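## Task

Scene 1: sort the mock proficiency samples that arrived in the grey transport rack TR. Worklist as ID, test, cap colour (it also names samples absent from TR): N461 PT/INR light blue; H697 platelets (citrate) light blue; P650 platelets (citrate) light blue; F907 PT/INR light blue; H796 ESR lavender; R145 chemistry gold; N641 D-dimer light blue; P506 HbA1c lavender; T675 platelets (citrate) light blue; N416 chemistry gold; L594 glucose grey; T756 D-dimer light blue; A536 ammonia lavender; F970 CBC lavender; T765 ammonia lavender; L945 chemistry gold; F097 CBC lavender; L459 PT/INR light blue; B126 platelets (citrate) light blue; C902 ESR lavender. Routing: CBC, ESR and platelets (citrate) go to HAEM; HbA1c, ammonia, chemistry and glucose go to CHEM; PT/INR and D-dimer go to COAG. Move every TR tube to the rack of the section doing its test, except tubes covered by rule D, which stay where they are. Send these to the red HOLD rack instead, any cell: a tube without a label; a tube whose ID is missing from the worklist; a tube whose cap colour differs from the worklist colour for its ID; one tube of any pair sharing an ID; a light-blue tube filled to less than half the height of its black fill mark. In each section rack that receives tubes, they must occupy row A starting at A1 with no gaps, new tubes placed after those already there. Tubes already in HAEM, COAG and CHEM stay in their own cells. Results held only by the robot do not count; release everything and move clear (touching the panel housing, the CALL key or the needed key is still clear). Rule D: a tube whose cap is off or ajar, unless you opened it on order, is left in place; do all other work and press CALL (blue) rather than CONTINUE. Otherwise, when done, let go and press CONTINUE. The job ends once any go key (RETRY, CONTINUE, SKIP) is pressed.

## Robot and tools

Robot: two arms, left_arm and right_arm, each a six-joint arm with a parallel two-finger gripper. Fingers extend along the gripper's +z axis and close along its y axis. The reported hand position is the point between the finger pads, roughly 1 cm short of the tips. Wrist cameras sit on the gripper and can hit things.

Frame: one scene frame. Origin on the table top midway between the arms, +x out over the table, +z up, left_arm on the +y side (bases near y=+0.335 and y=-0.352, z=0.235). The names left/right do not refer to image sides. Result state lines give each gripper's position in metres and orientation as quat_wxyz; printed positions can be somewhat off, especially at long reach. Motions usually finish a centimetre or more low.

Bench layout: grey transport rack TR (source), section racks HAEM, COAG, CHEM, red HOLD rack, and an operator panel with keys from left: RETRY white, CONTINUE green, SKIP yellow, CALL blue. A key registers when pushed until it latches. Racks are loose; a tube only counts if its rack is upright and fully on the bench. Seen from the robot side at the start, row A is nearest the arms and cell 1 at its left end.

Tools.
execute_actions(actions, pictures): actions is a list with zero or one entry. Empty list: just report state. {"rows": [...], "steps": n}: an action of up to 15 control steps of 1/30 s (default 15); each row is used for one step and the last row repeats. {"steps": n} alone is a wait of up to 300 steps counted from the previous result, reply time included. pictures (boolean) toggles camera images.
A row is one list of 14 numbers, each in [-1, 1], covering both arms: left_arm dx, dy, dz, rx, ry, rz, opening, then right_arm the same seven. dx..rz are an offset, expressed in that gripper's own axes, from the gripper pose in the latest result showing it (or from the current pose for later calls in the same reply). Scale: 1.0 = 0.6 m for translation and 180 degrees for rotation; rx, ry, rz form a single rotation vector. Every row counts from that same base pose, not from the previous row. Opening is absolute: +1 fully open (0.094 m), -1 closed. Zero offsets pull the arm back to the base pose; they are not a pause. Per step the commanded pose is clipped to 70 mm and 16 degrees from the measured pose, so a far target may need several actions.
move(target, speed): target is one 14-number row as above (offsets in gripper axes from the last shown pose, openings absolute). Both grippers follow straight paths ending together, 0.5 to 10 s; speed is top path speed in m/s, 0.002 to 0.5, default 0.25 (rotation up to twice that in rad/s). Paths ignore obstacles and the other arm. The result adds a move: line: ending (done, off_target, moving, held, fault) and limits (paced = pose clipped; held = a check blocked steps, after which the arm may lurch fast), plus each gripper's distance from its target.
wait(seconds): 0 to 10 s, sends nothing new.
zoom_image(camera, region): camera is cam_head_left, cam_head_right (504x504), cam_left_wrist or cam_right_wrist (616x616); region [x0, y0, x1, y1] pixels from the top-left, at most 504 square. Useful for reading labels, cap colours and fill levels.
read_manual(section): licence texts only.
finished_scene(scene): ends scene 1 or 2 and grades it; irreversible.

Result lines: grip_measured is the finger opening on the command scale (last Joint positions number is metres); each gripper may read up to about 1 mm off. To hold a tube keep commanding about 0.03 below grip_measured. HELD marks steps not sent; a "pose unreachable" line means the clearance check altered or blocked that arm. Hand target shows the pose the controller is driving to. Joint torques are noisy and offset. MOTOR HOT appears from 75 °C; at 90 °C an arm is stopped 10 s, at 100 °C it drops everything (OVER-TEMPERATURE FAULT). Avoid long loaded holds.

To keep an idle arm steady, send in a reply's first call the offset back to its desired pose, zeros in later calls, and the gripper opening it should keep.

Avoid: dropping or knocking anything off the table (ends the scene), arms colliding or pressing each other, fast impacts (faster contact hits harder; aiming deeper past contact presses harder), toppling or shifting racks, disturbing pre-seated tubes. Occasional outside pushes can move loose objects. Pressing a wrong or premature go key is worse than none; after CALL the job ends when the robot stops. Finish by releasing and retreating before the final key press.

Each tool is called after "Emit:" in YAML: its name, and indented under it one key for each argument.

## Session

Emit:
execute_actions:
  actions: []

Scene clock: 0.00 s of 15600.00 s.
left_arm: end_effector_position=(+0.3010, +0.1972, +0.1188) grip_measured=+1.000 end_effector_quat_wxyz=(+0.126, +0.462, +0.872, +0.098) | right_arm: end_effector_position=(+0.2356, -0.5561, +0.3597) grip_measured=+1.000 end_effector_quat_wxyz=(+0.171, +0.856, +0.469, +0.132)
Joint positions: left_arm=[-0.64   2.47   0.994 -0.066 -0.763  0.558  0.094] | right_arm=[ 0.376  0.954  0.979 -1.19   0.807  2.01   0.094]
Joint velocities: left_arm=[-0.017 -0.022 -0.007  0.022 -0.11   0.066  0.   ] | right_arm=[-0.002  0.007  0.002  0.051 -0.007 -0.007  0.   ]
Joint torques (N m, as the arm reports them, + toward a larger angle): no reading
Hand target (left_arm): +0.302, +0.195, +0.121; +0.130, +0.462, +0.872, +0.097
Hand target (right_arm): +0.235, -0.558, +0.362; +0.175, +0.855, +0.469, +0.133

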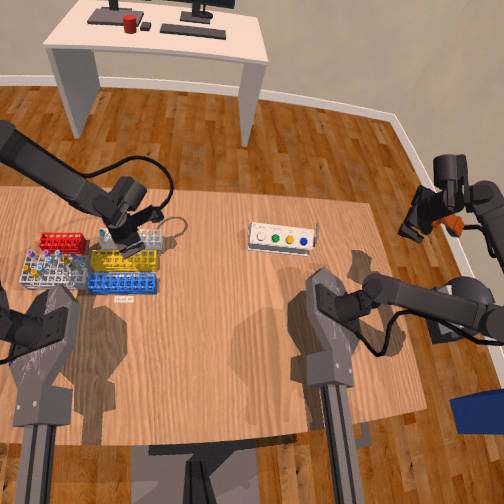

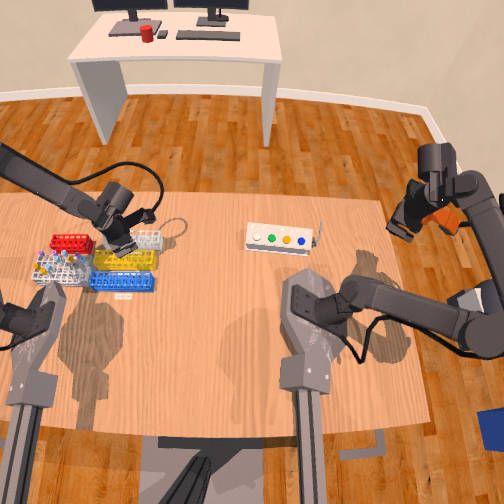

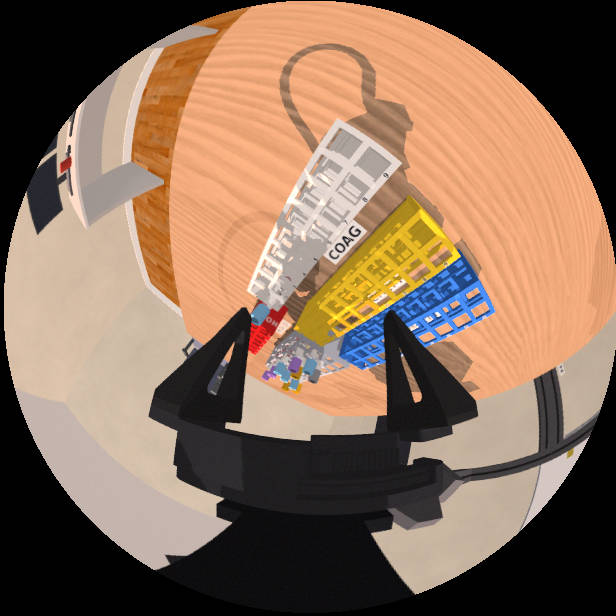

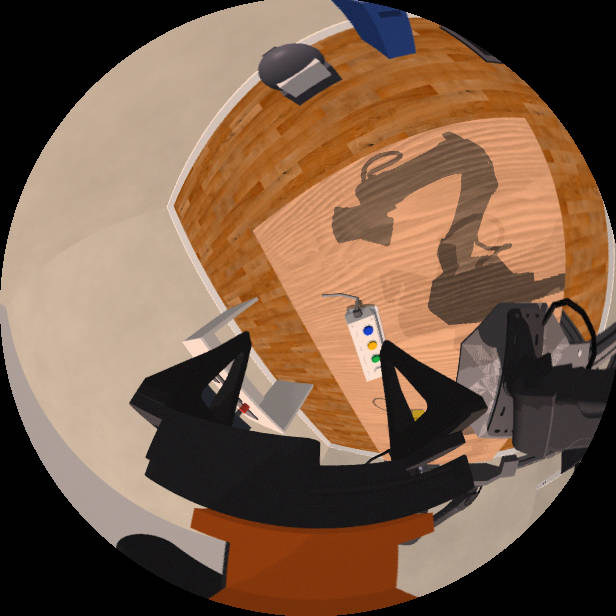

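Emit:
zoom_image:
  camera: "cam_head_left"
  region: [10,210,180,310]

Emit:
zoom_image:
  camera: "cam_head_right"
  region: [20,225,110,295]

Emit:
zoom_image:
  camera: "cam_left_wrist"
  region: [230,270,400,410]

Region (10, 210, 180, 310) of cam_head_left's 504x504 image, scaled by 2.965, with more detail than that image has; it fills the top 296 rows of this view, and the rest is white.

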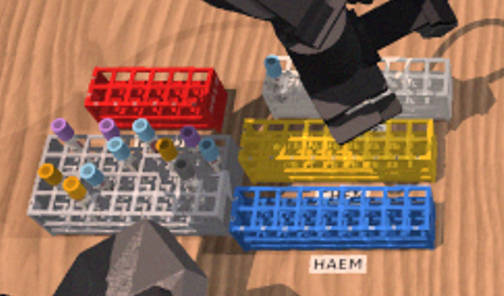

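Region (20, 225, 110, 295) of cam_head_right's 504x504 image, scaled by 5.600, with more detail than that image has.

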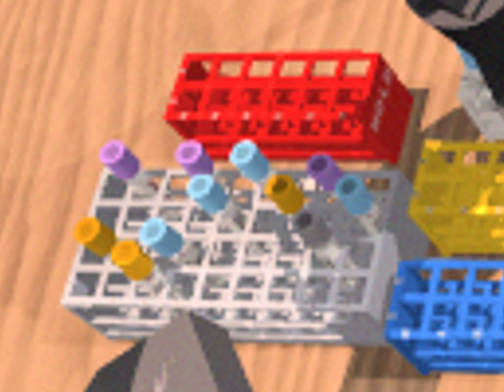

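Region (230, 270, 400, 410) of cam_left_wrist's 616x616 image, scaled by 2.965, with more detail than that image has; it fills the top 415 rows of this view, and the rest is white.

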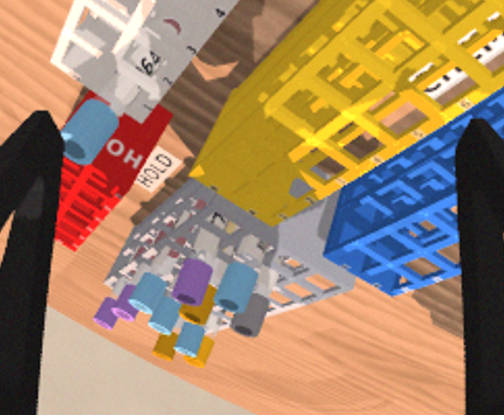

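Emit:
move:
  target: [0.172,0.157,-0.153,0.103,0.013,0.188,0,0,0,0,0,0,-0.6,1]
  speed: 0.4

Scene clock: 27.13 s of 15600.00 s.
left_arm: end_effector_position=(+0.2909, +0.3293, +0.2122) grip_measured=+0.002 end_effector_quat_wxyz=(-0.013, +0.710, +0.704, +0.010) | right_arm: end_effector_position=(+0.2352, -0.5561, +0.3595) grip_measured=+1.000 end_effector_quat_wxyz=(+0.207, +0.127, +0.968, -0.060)
Joint positions: left_arm=[-0.446  2.014  1.143 -0.88  -0.63   1.182  0.047] | right_arm=[ 0.376  0.954  0.979 -1.192  0.807  0.132  0.094]
Joint velocities: left_arm=[-0.002 -0.012 -0.002 -0.037  0.037 -0.022 -0.001] | right_arm=[-0.012 -0.007  0.012  0.022  0.007 -0.081  0.   ]
Joint torques (N m, as the arm reports them, + toward a larger angle): left_arm=[-5.05 -7.77  5.55  0.01  0.15  0.07] | right_arm=[ 0.83  0.15  4.34  0.59  0.14 -0.06]
Hand target (left_arm): +0.295, +0.331, +0.220; -0.002, +0.707, +0.707, +0.002
Hand target (right_arm): +0.236, -0.556, +0.360; +0.208, +0.124, +0.968, -0.061
Off the commanded pose (left_arm): 0.008 m, 2 deg.
Off the commanded pose (right_arm): 0.000 m, 0 deg.
After step 90, 21.07 s passed at rest.
move: done

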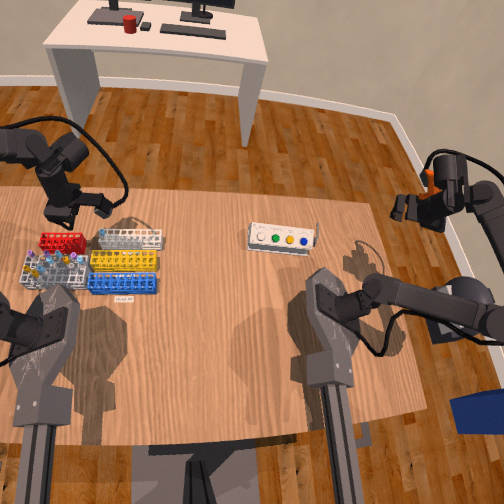

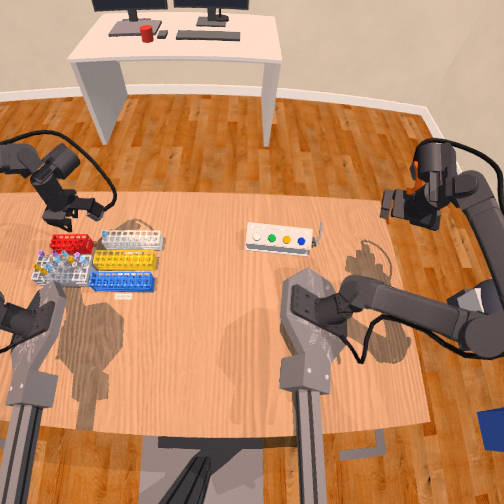

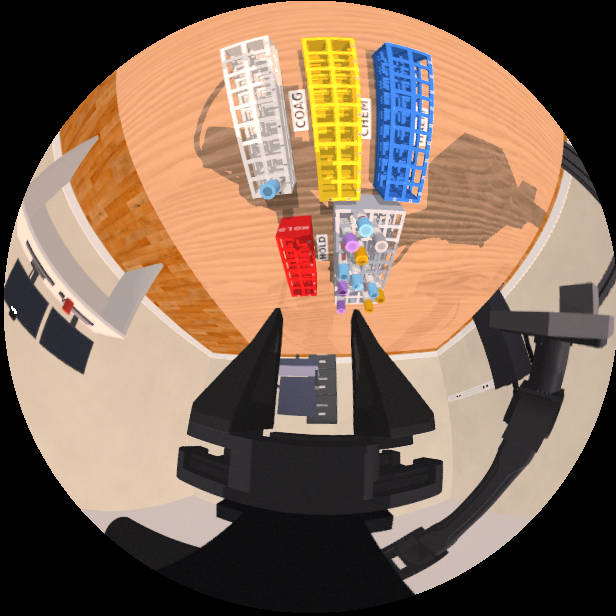

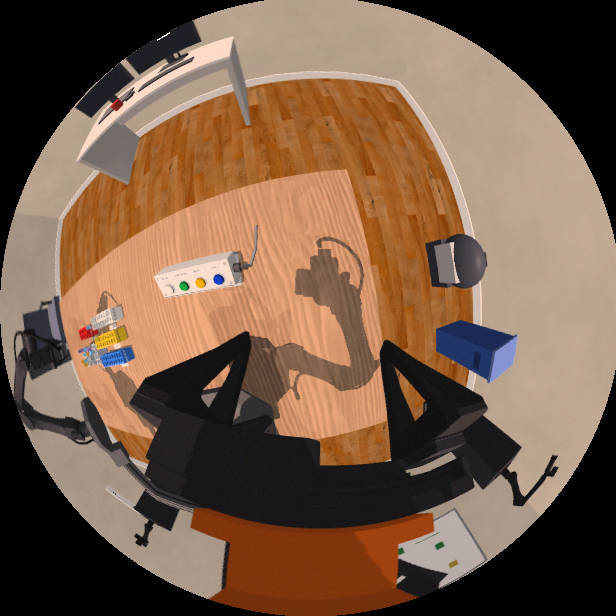

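Emit:
move:
  target: [0,-0.092,0.11,0,0,0,-0.5,0.273,0.885,0.198,-0.526,-0.268,-0.32,-1]
  speed: 0.35

Emit:
zoom_image:
  camera: "cam_left_wrist"
  region: [200,160,420,380]

Scene clock: 46.80 s of 15600.00 s.
left_arm: end_effector_position=(+0.2330, +0.3291, +0.1437) grip_measured=-0.498 end_effector_quat_wxyz=(-0.022, +0.715, +0.699, +0.005) | right_arm: end_effector_position=(+0.2795, -0.0407, +0.1410) grip_measured=-0.978 end_effector_quat_wxyz=(-0.489, +0.496, -0.518, -0.495)
Joint positions: left_arm=[-0.367  2.014  0.801 -0.507 -0.642  1.279  0.024] | right_arm=[ 0.422  2.951  0.969  0.724 -0.882 -1.171  0.001]
Joint velocities: left_arm=[ 0.007 -0.007 -0.002 -0.125  0.022 -0.037  0.001] | right_arm=[ 0.002 -0.012  0.017 -0.022  0.007  0.007 -0.   ]
Joint torques (N m, as the arm reports them, + toward a larger angle): left_arm=[-4.15 -7.94  1.86  0.34 -0.09  0.06] | right_arm=[ 5.27 -5.7   2.36  0.39 -0.86 -0.07]
Hand target (left_arm): +0.235, +0.333, +0.147; -0.014, +0.710, +0.704, +0.010
Hand target (right_arm): +0.278, -0.034, +0.146; +0.493, -0.500, +0.502, +0.504
Off the commanded pose (left_arm): 0.005 m, 1 deg.
Off the commanded pose (right_arm): 0.014 m, 3 deg.
After step 90, 12.90 s passed at rest.
move: off_target (right_arm); limits=paced

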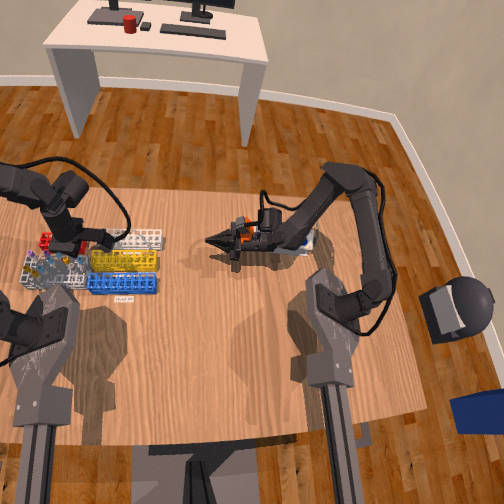

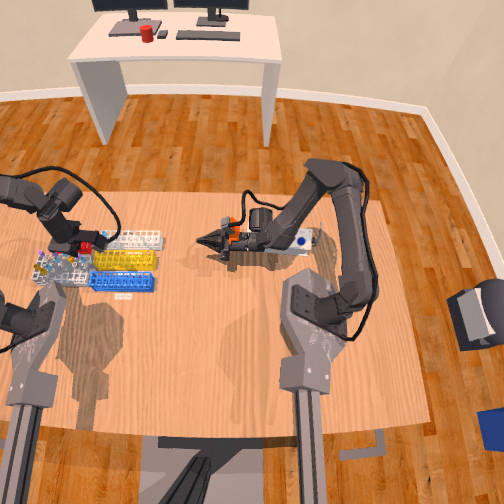

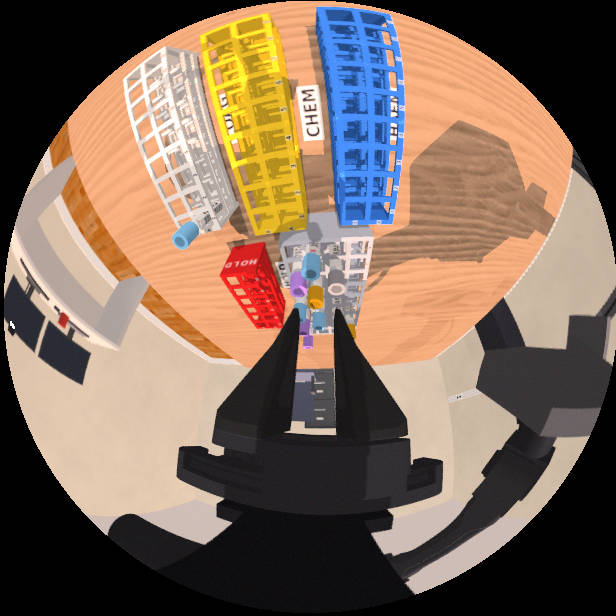

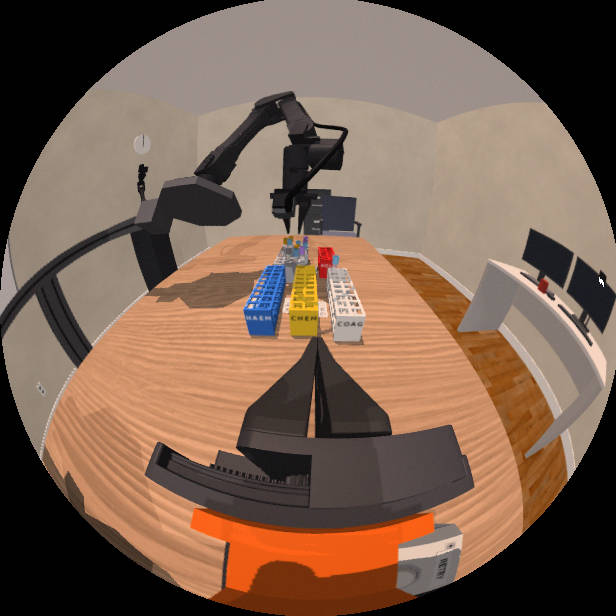

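Region (200, 160, 420, 380) of cam_left_wrist's 616x616 image, scaled by 2.291, with more detail than that image has.

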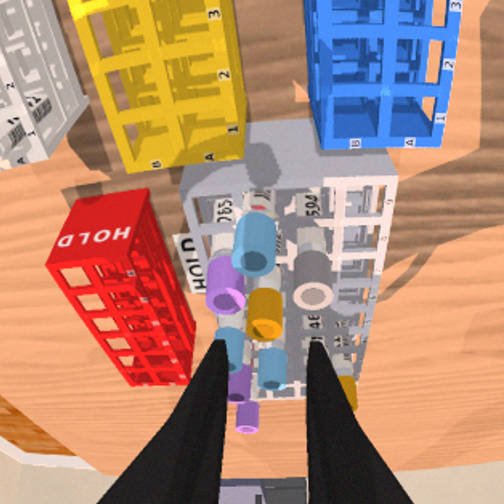

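Emit:
move:
  target: [-0.003,0.007,0.04,-0.01,-0.015,-0.007,-0.5,-0.05,0.13,0.06,0.1,0,0,-1]

Emit:
zoom_image:
  camera: "cam_left_wrist"
  region: [220,200,420,380]

Emit:
zoom_image:
  camera: "cam_head_right"
  region: [20,215,130,295]

Scene clock: 64.23 s of 15600.00 s.
left_arm: end_effector_position=(+0.2464, +0.3344, +0.1275) grip_measured=-0.498 end_effector_quat_wxyz=(+0.009, +0.701, +0.713, +0.016) | right_arm: end_effector_position=(+0.2049, +0.0006, +0.1622) grip_measured=-0.978 end_effector_quat_wxyz=(-0.497, +0.471, -0.593, -0.424)
Joint positions: left_arm=[-0.298  2.014  0.757 -0.332 -0.634  1.371  0.024] | right_arm=[ 0.885  3.133  0.725  1.556 -0.436 -0.582  0.001]
Joint velocities: left_arm=[ 0.022  0.007 -0.007  0.007 -0.007  0.022  0.001] | right_arm=[ 0.002 -0.012 -0.017  0.007 -0.022  0.007 -0.   ]
Joint torques (N m, as the arm reports them, + toward a larger angle): left_arm=[-4.46 -4.08  1.4   0.49  0.12  0.04] | right_arm=[ 3.76 -8.13 -1.17  1.26 -0.35  0.01]
Hand target (left_arm): +0.236, +0.329, +0.120; +0.004, +0.708, +0.707, -0.001
Hand target (right_arm): +0.203, -0.001, +0.170; +0.499, -0.473, +0.590, +0.424
Off the commanded pose (left_arm): 0.014 m, 2 deg.
Off the commanded pose (right_arm): 0.010 m, 10 deg.
joint sent to its limit (right arm) — the command would take joint 4 (wrist pitch) past its upper limit, so that joint was sent only as far as its limit.
After step 90, 12.87 s passed at rest.
move: off_target (left_arm, right_arm)

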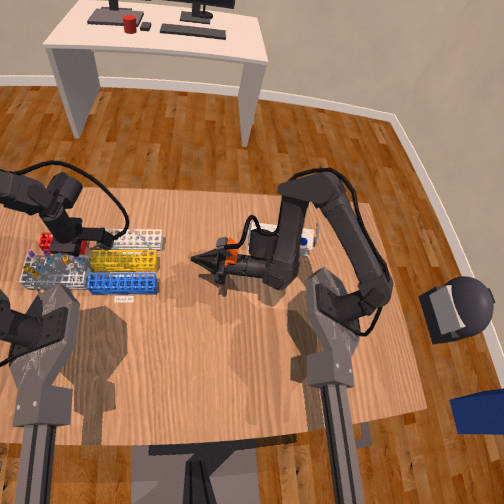

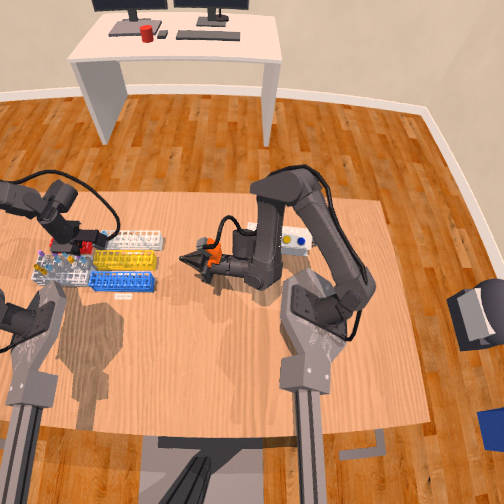

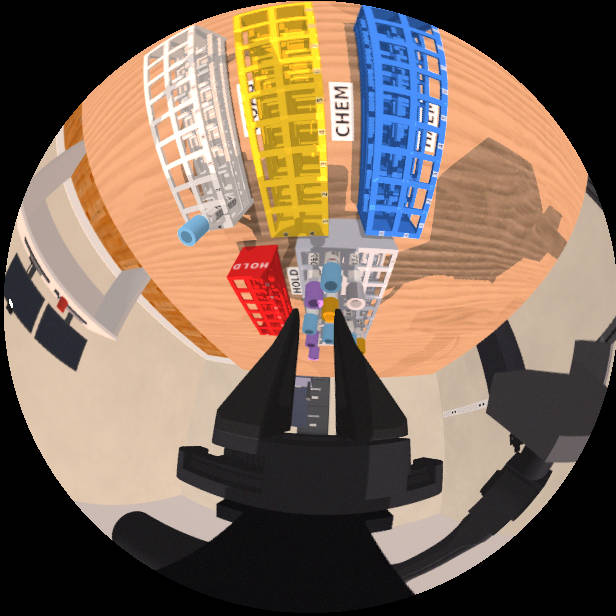

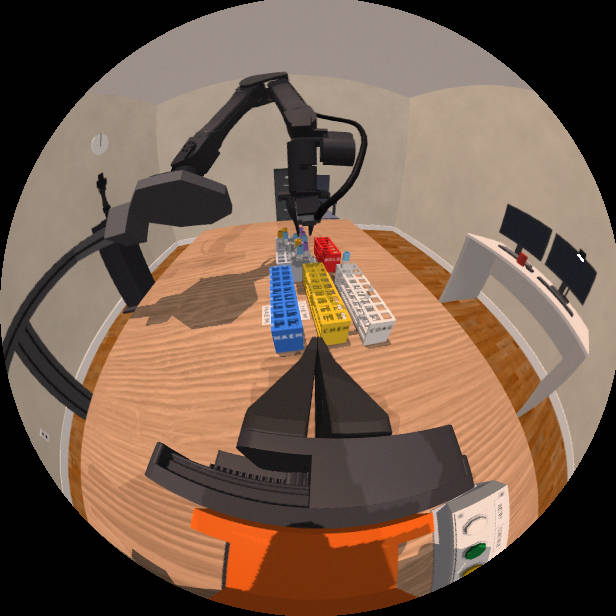

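Region (220, 200, 420, 380) of cam_left_wrist's 616x616 image, scaled by 2.520, with more detail than that image has; it fills the top 454 rows of this view, and the rest is white.

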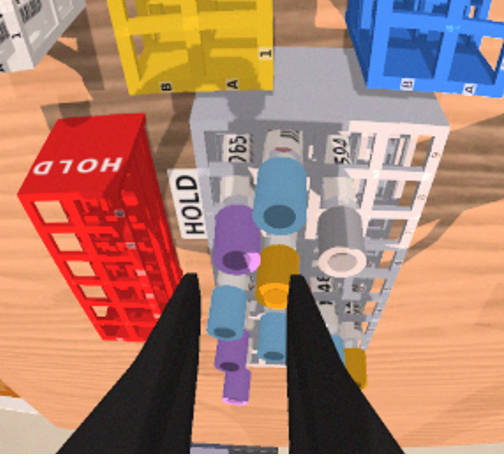

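Region (20, 215, 130, 295) of cam_head_right's 504x504 image, scaled by 4.582, with more detail than that image has; it fills the top 367 rows of this view, and the rest is white.

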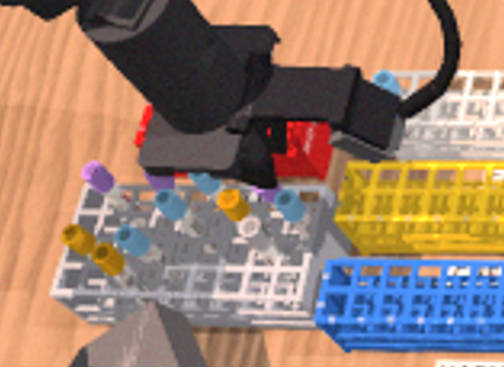

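Emit:
move:
  target: [-0.018,-0.033,0.03,0.011,-0.003,0.005,-0.5,-0.013,0,0,0,0,0,-1]

Emit:
zoom_image:
  camera: "cam_left_wrist"
  region: [220,200,420,380]

Emit:
zoom_image:
  camera: "cam_head_right"
  region: [20,215,130,295]

Scene clock: 72.33 s of 15600.00 s.
left_arm: end_effector_position=(+0.2343, +0.3276, +0.1145) grip_measured=-0.498 end_effector_quat_wxyz=(+0.002, +0.705, +0.709, +0.012) | right_arm: end_effector_position=(+0.2048, +0.0010, +0.1616) grip_measured=-0.978 end_effector_quat_wxyz=(-0.494, +0.469, -0.598, -0.422)
Joint positions: left_arm=[-0.298  2.059  0.721 -0.27  -0.634  1.371  0.024] | right_arm=[ 0.891  3.133  0.724  1.556 -0.423 -0.57   0.001]
Joint velocities: left_arm=[-0.002 -0.002 -0.012 -0.022  0.007 -0.022  0.   ] | right_arm=[ 0.002  0.002  0.002 -0.037  0.037  0.022  0.   ]
Joint torques (N m, as the arm reports them, + toward a larger angle): left_arm=[-4.16 -4.46  1.44  0.44  0.07  0.  ] | right_arm=[ 3.74 -8.62 -0.23  1.13 -0.3   0.03]
Hand target (left_arm): +0.227, +0.324, +0.109; -0.000, +0.707, +0.708, +0.000
Hand target (right_arm): +0.205, +0.002, +0.170; +0.497, -0.472, +0.593, +0.424
Off the commanded pose (left_arm): 0.010 m, 1 deg.
Off the commanded pose (right_arm): 0.008 m, 1 deg.
After step 90, 4.20 s passed at rest.
move: done

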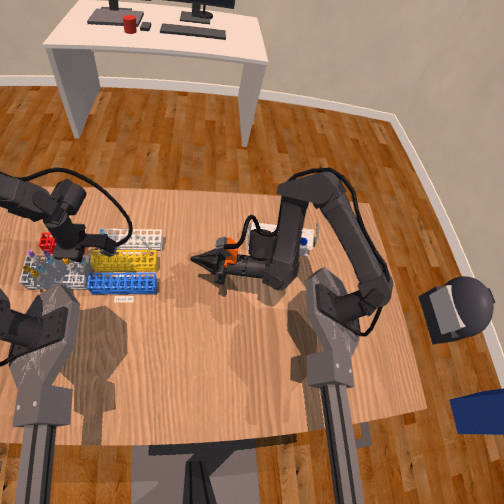

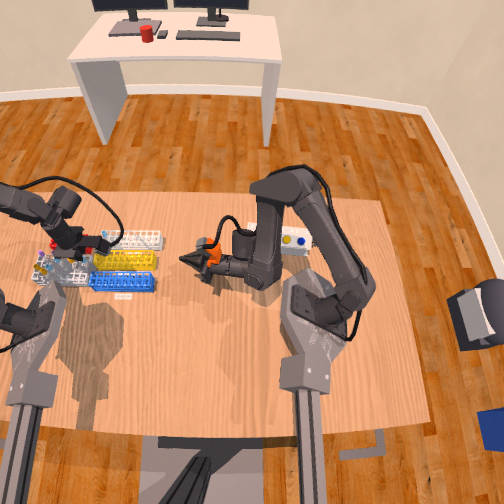

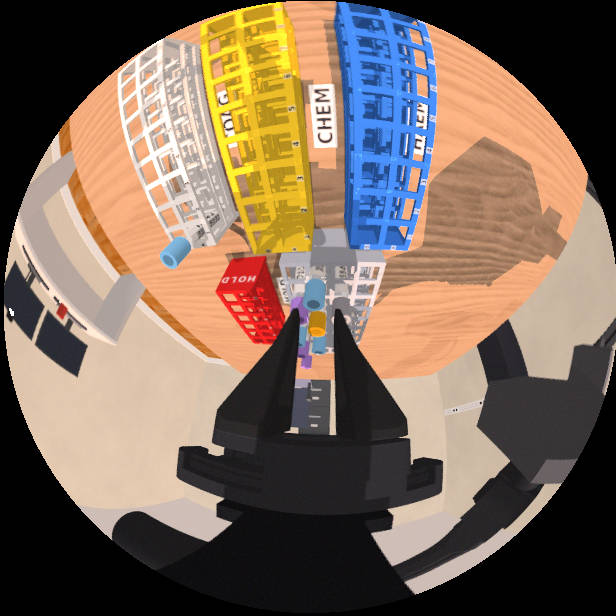

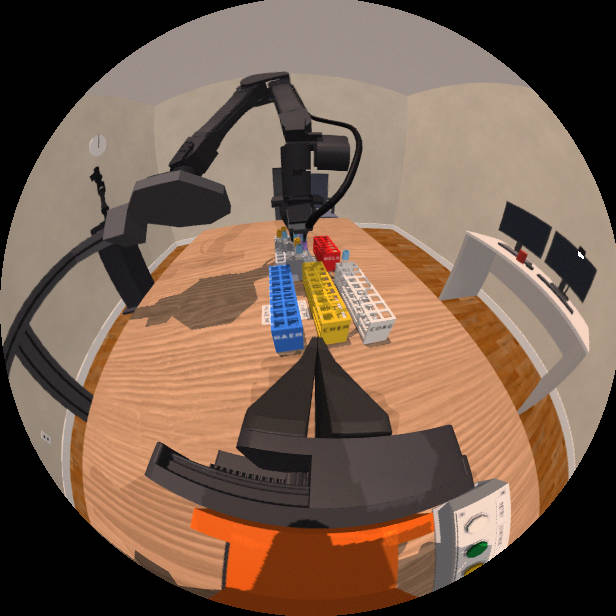

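Region (220, 200, 420, 380) of cam_left_wrist's 616x616 image, scaled by 2.520, with more detail than that image has; it fills the top 454 rows of this view, and the rest is white.

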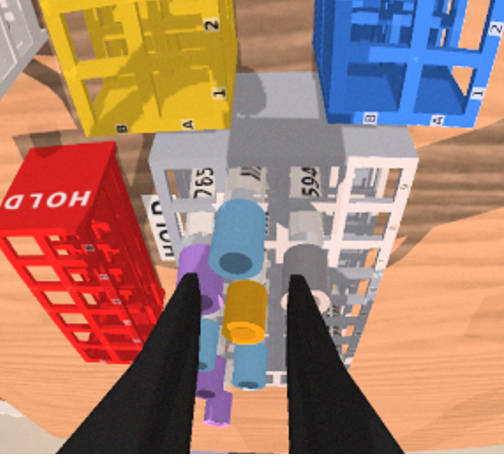

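Region (20, 215, 130, 295) of cam_head_right's 504x504 image, scaled by 4.582, with more detail than that image has; it fills the top 367 rows of this view, and the rest is white.

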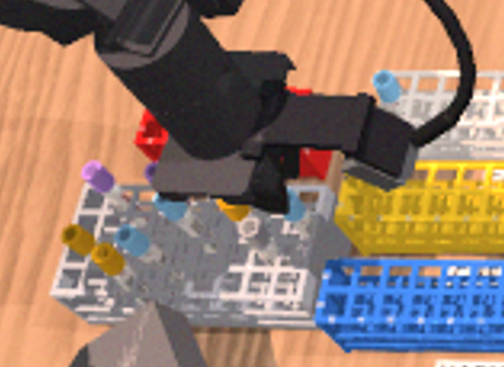

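Emit:
move:
  target: [-0.007,-0.011,0.043,0.006,-0.004,0.002,-0.5,-0.013,0,0,0,0,0,-1]
  speed: 0.05

Emit:
zoom_image:
  camera: "cam_left_wrist"
  region: [240,240,400,380]

Emit:
zoom_image:
  camera: "cam_head_right"
  region: [50,235,130,295]

Scene clock: 77.23 s of 15600.00 s.
left_arm: end_effector_position=(+0.2396, +0.3277, +0.0955) grip_measured=-0.498 end_effector_quat_wxyz=(+0.006, +0.701, +0.713, +0.014) | right_arm: end_effector_position=(+0.2049, +0.0014, +0.1611) grip_measured=-0.978 end_effector_quat_wxyz=(-0.492, +0.467, -0.602, -0.421)
Joint positions: left_arm=[-0.251  2.122  0.721 -0.163 -0.634  1.423  0.024] | right_arm=[ 0.898  3.133  0.724  1.556 -0.411 -0.558  0.001]
Joint velocities: left_arm=[-0.002 -0.007  0.002  0.051 -0.007  0.037  0.   ] | right_arm=[-0.002 -0.002 -0.007 -0.037 -0.081 -0.066 -0.002]
Joint torques (N m, as the arm reports them, + toward a larger angle): left_arm=[-4.21 -4.36  0.58  0.45  0.04  0.03] | right_arm=[ 3.74 -8.69 -0.25  1.12 -0.31  0.06]
Hand target (left_arm): +0.228, +0.324, +0.089; -0.000, +0.707, +0.707, +0.001
Hand target (right_arm): +0.205, +0.002, +0.169; +0.495, -0.469, +0.597, +0.422
Off the commanded pose (left_arm): 0.014 m, 2 deg.
Off the commanded pose (right_arm): 0.008 m, 1 deg.
After step 90, 0.90 s passed at rest.
move: off_target (left_arm)

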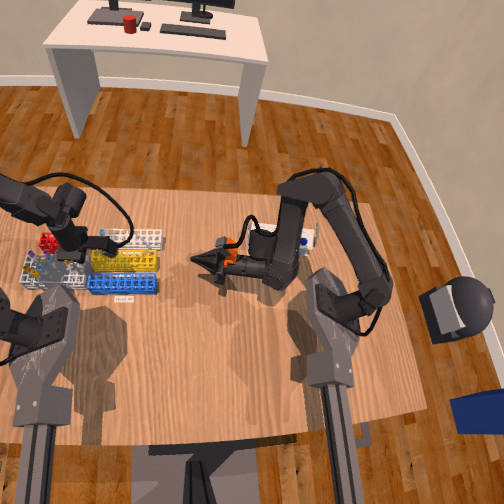

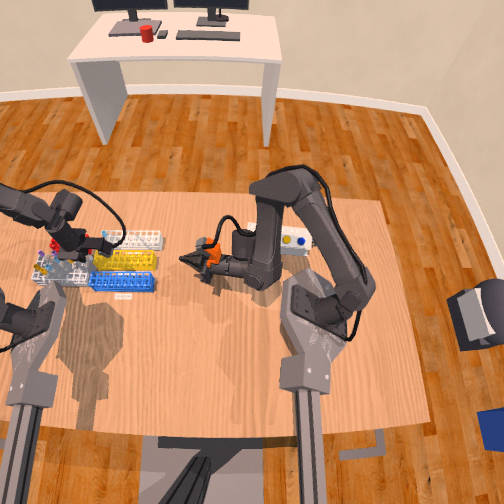

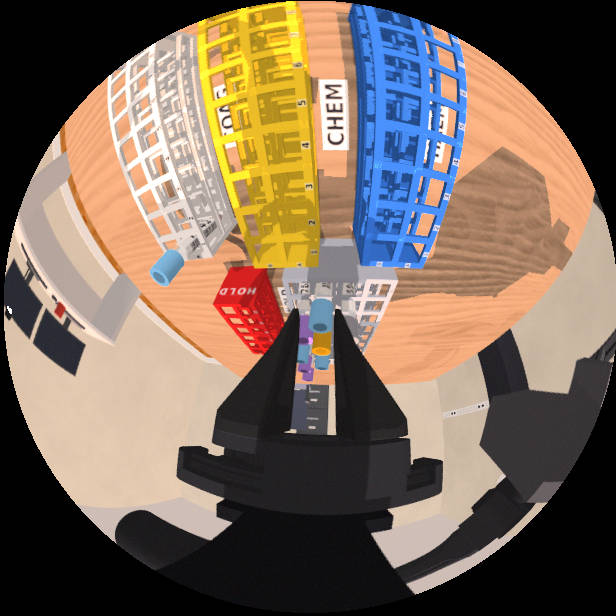

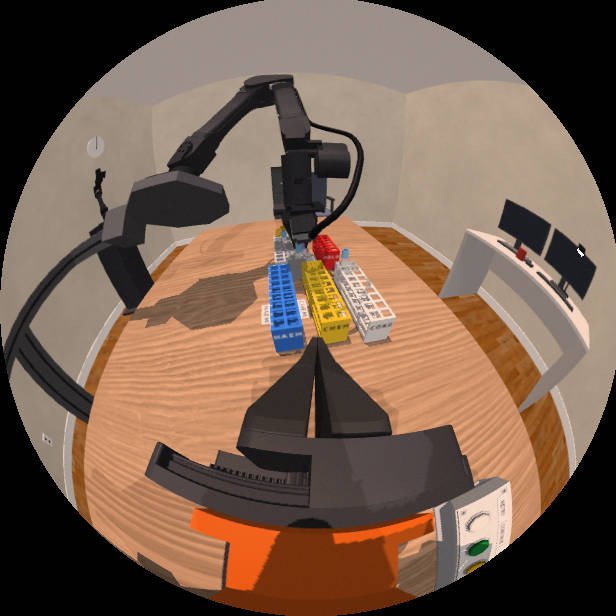

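Region (240, 240, 400, 380) of cam_left_wrist's 616x616 image, scaled by 3.150, with more detail than that image has; it fills the top 441 rows of this view, and the rest is white.

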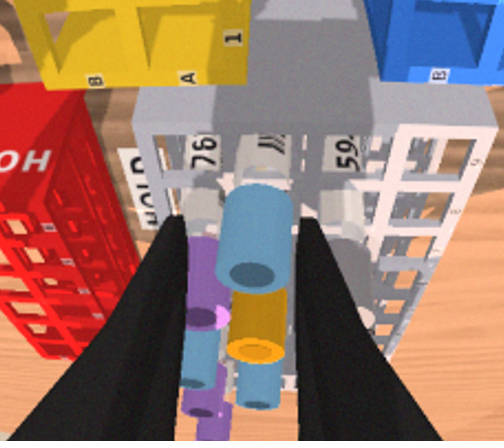

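Region (50, 235, 130, 295) of cam_head_right's 504x504 image, scaled by 6.300, with more detail than that image has; it fills the top 378 rows of this view, and the rest is white.

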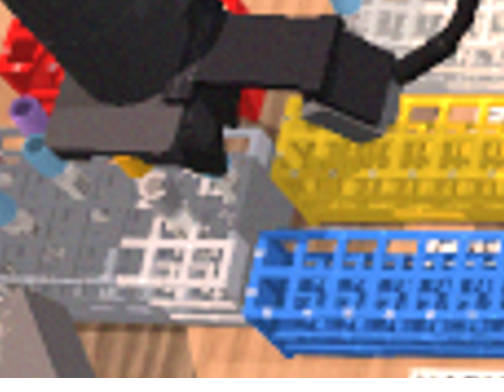

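Emit:
move:
  target: [-0.001,-0.023,0.025,0.009,-0.004,0.005,-0.5,-0.013,0,0,0,0,0,-1]
  speed: 0.1

Emit:
execute_actions:
  actions:
    - {"rows":[[0,0,0,0,0,0,-0.7,0,0,0,0,0,0,-1]],"steps":15}

Emit:
zoom_image:
  camera: "cam_left_wrist"
  region: [240,240,400,380]

Scene clock: 84.50 s of 15600.00 s.
left_arm: end_effector_position=(+0.2355, +0.3317, +0.0865) grip_measured=-0.498 end_effector_quat_wxyz=(+0.003, +0.701, +0.713, +0.012) | right_arm: end_effector_position=(+0.2050, +0.0018, +0.1604) grip_measured=-0.978 end_effector_quat_wxyz=(-0.490, +0.465, -0.606, -0.420)
Joint positions: left_arm=[-0.22   2.137  0.703 -0.116 -0.634  1.457  0.024] | right_arm=[ 0.904  3.133  0.724  1.555 -0.399 -0.547  0.001]
Joint velocities: left_arm=[ 0.002 -0.007 -0.012 -0.022 -0.037  0.081  0.001] | right_arm=[ 0.012  0.022  0.007  0.007  0.022 -0.081  0.   ]
Joint torques (N m, as the arm reports them, + toward a larger angle): left_arm=[-4.45 -4.39  0.63  0.42  0.09  0.06] | right_arm=[ 3.59 -8.72 -0.12  1.13 -0.3   0.03]
Hand target (left_arm): +0.226, +0.327, +0.080; -0.000, +0.706, +0.708, -0.001
Hand target (right_arm): +0.205, +0.003, +0.169; +0.492, -0.467, +0.602, +0.421
Off the commanded pose (left_arm): 0.012 m, 2 deg.
Off the commanded pose (right_arm): 0.008 m, 1 deg.
After step 90, 3.47 s passed at rest.
move: off_target (left_arm)

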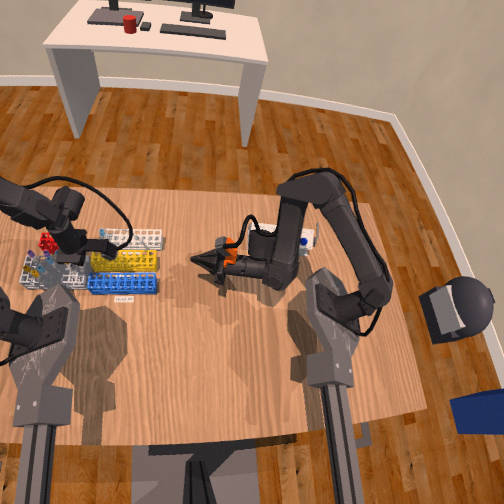

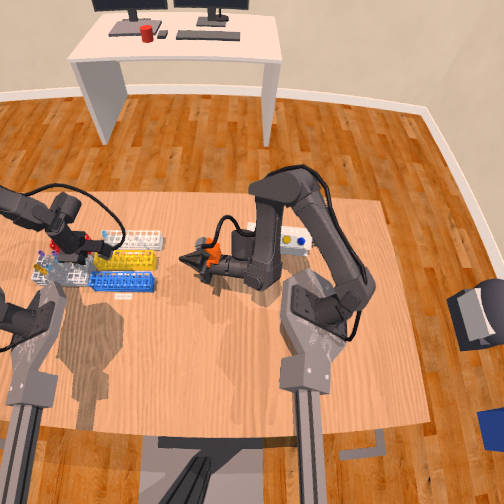

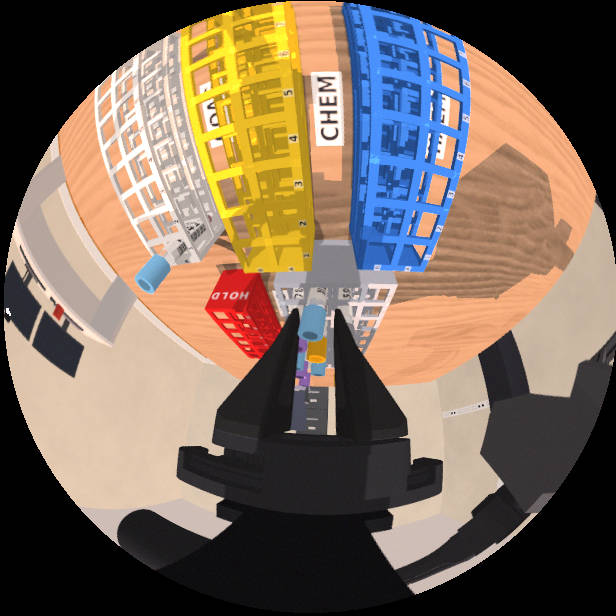

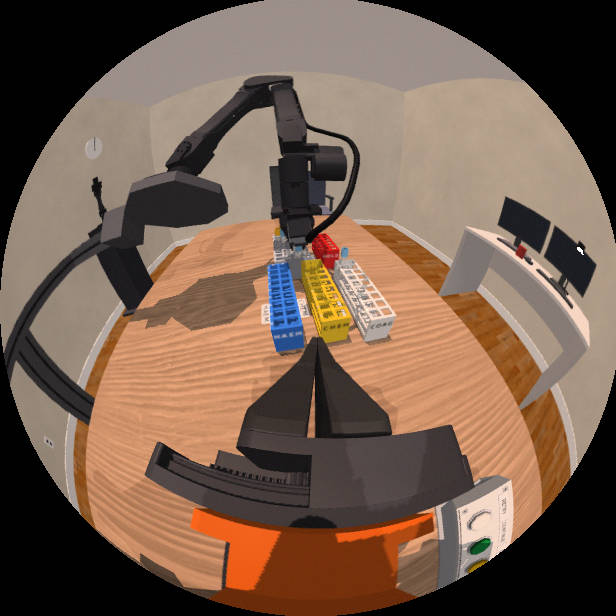

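Scene clock: 85.00 s of 15600.00 s.
left_arm: end_effector_position=(+0.2356, +0.3317, +0.0865) grip_measured=-0.689 end_effector_quat_wxyz=(+0.003, +0.701, +0.713, +0.012) | right_arm: end_effector_position=(+0.2050, +0.0018, +0.1604) grip_measured=-0.978 end_effector_quat_wxyz=(-0.490, +0.465, -0.606, -0.420)
Joint positions: left_arm=[-0.22   2.137  0.703 -0.115 -0.634  1.457  0.015] | right_arm=[ 0.904  3.133  0.724  1.555 -0.399 -0.547  0.001]
Joint velocities: left_arm=[-0.007 -0.012 -0.002 -0.051 -0.007  0.022 -0.   ] | right_arm=[ 0.002 -0.007  0.007  0.007  0.066 -0.051 -0.   ]
Joint torques (N m, as the arm reports them, + toward a larger angle): left_arm=[-4.73 -6.02  1.67  0.27 -0.06 -0.03] | right_arm=[ 2.76 -6.64  0.63  1.2  -0.33 -0.01]
Hand target (left_arm): +0.236, +0.332, +0.086; +0.003, +0.701, +0.713, +0.012
Hand target (right_arm): +0.205, +0.002, +0.160; +0.490, -0.465, +0.606, +0.420
Off the commanded pose (left_arm): 0.000 m, 0 deg.
Off the commanded pose (right_arm): 0.000 m, 0 deg.
Steps of this call (steps 1 to 15: all 15 steps of this action). Readings (end_effector_position):
1: left_arm (+0.2356, +0.3317, +0.0865) | right_arm (+0.2050, +0.0018, +0.1604)
2: left_arm (+0.2356, +0.3317, +0.0865) | right_arm (+0.2050, +0.0018, +0.1604)
4: left_arm (+0.2356, +0.3317, +0.0865) | right_arm (+0.2050, +0.0018, +0.1604)
8: left_arm (+0.2356, +0.3317, +0.0865) | right_arm (+0.2050, +0.0018, +0.1604)
15: the state above

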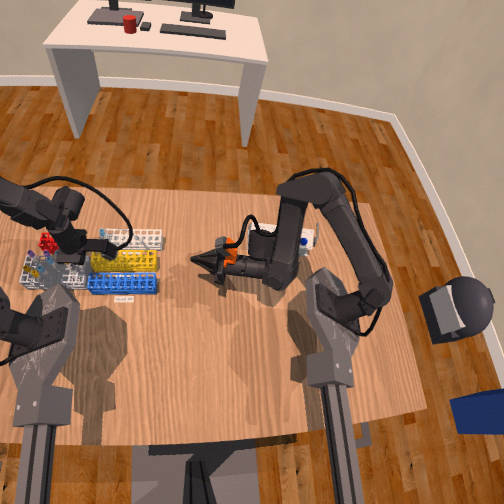

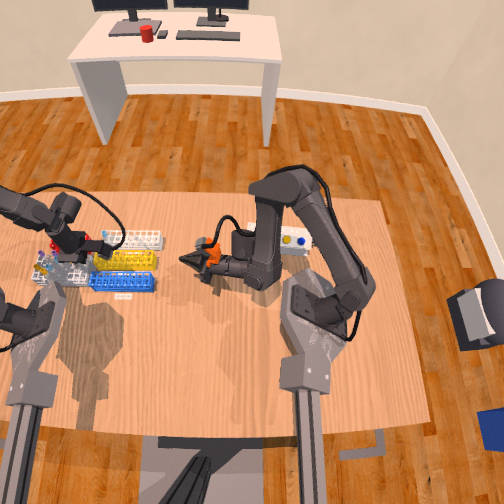

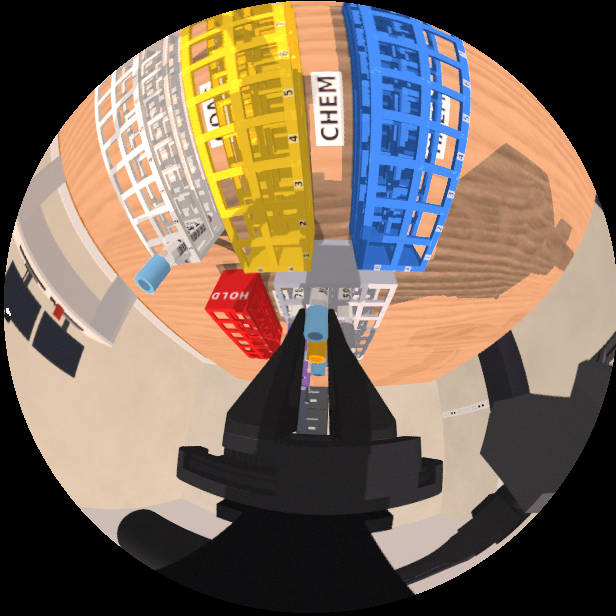

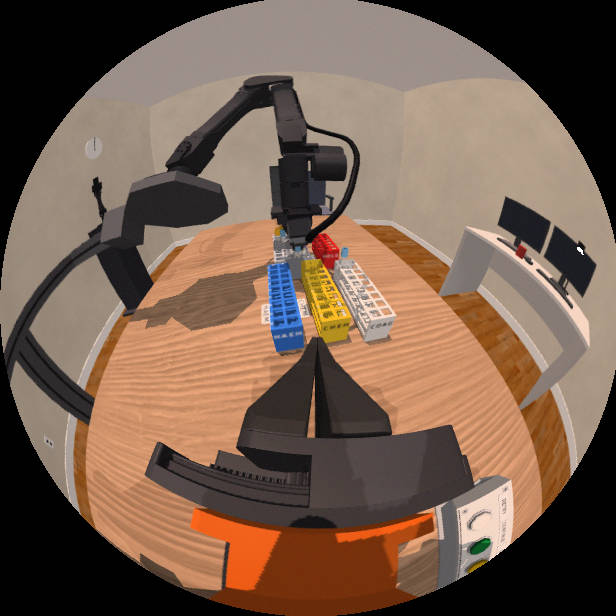

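Region (240, 240, 400, 380) of cam_left_wrist's 616x616 image, scaled by 3.150, with more detail than that image has; it fills the top 441 rows of this view, and the rest is white.

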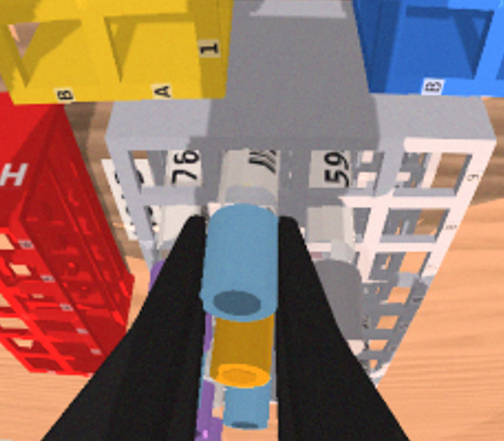

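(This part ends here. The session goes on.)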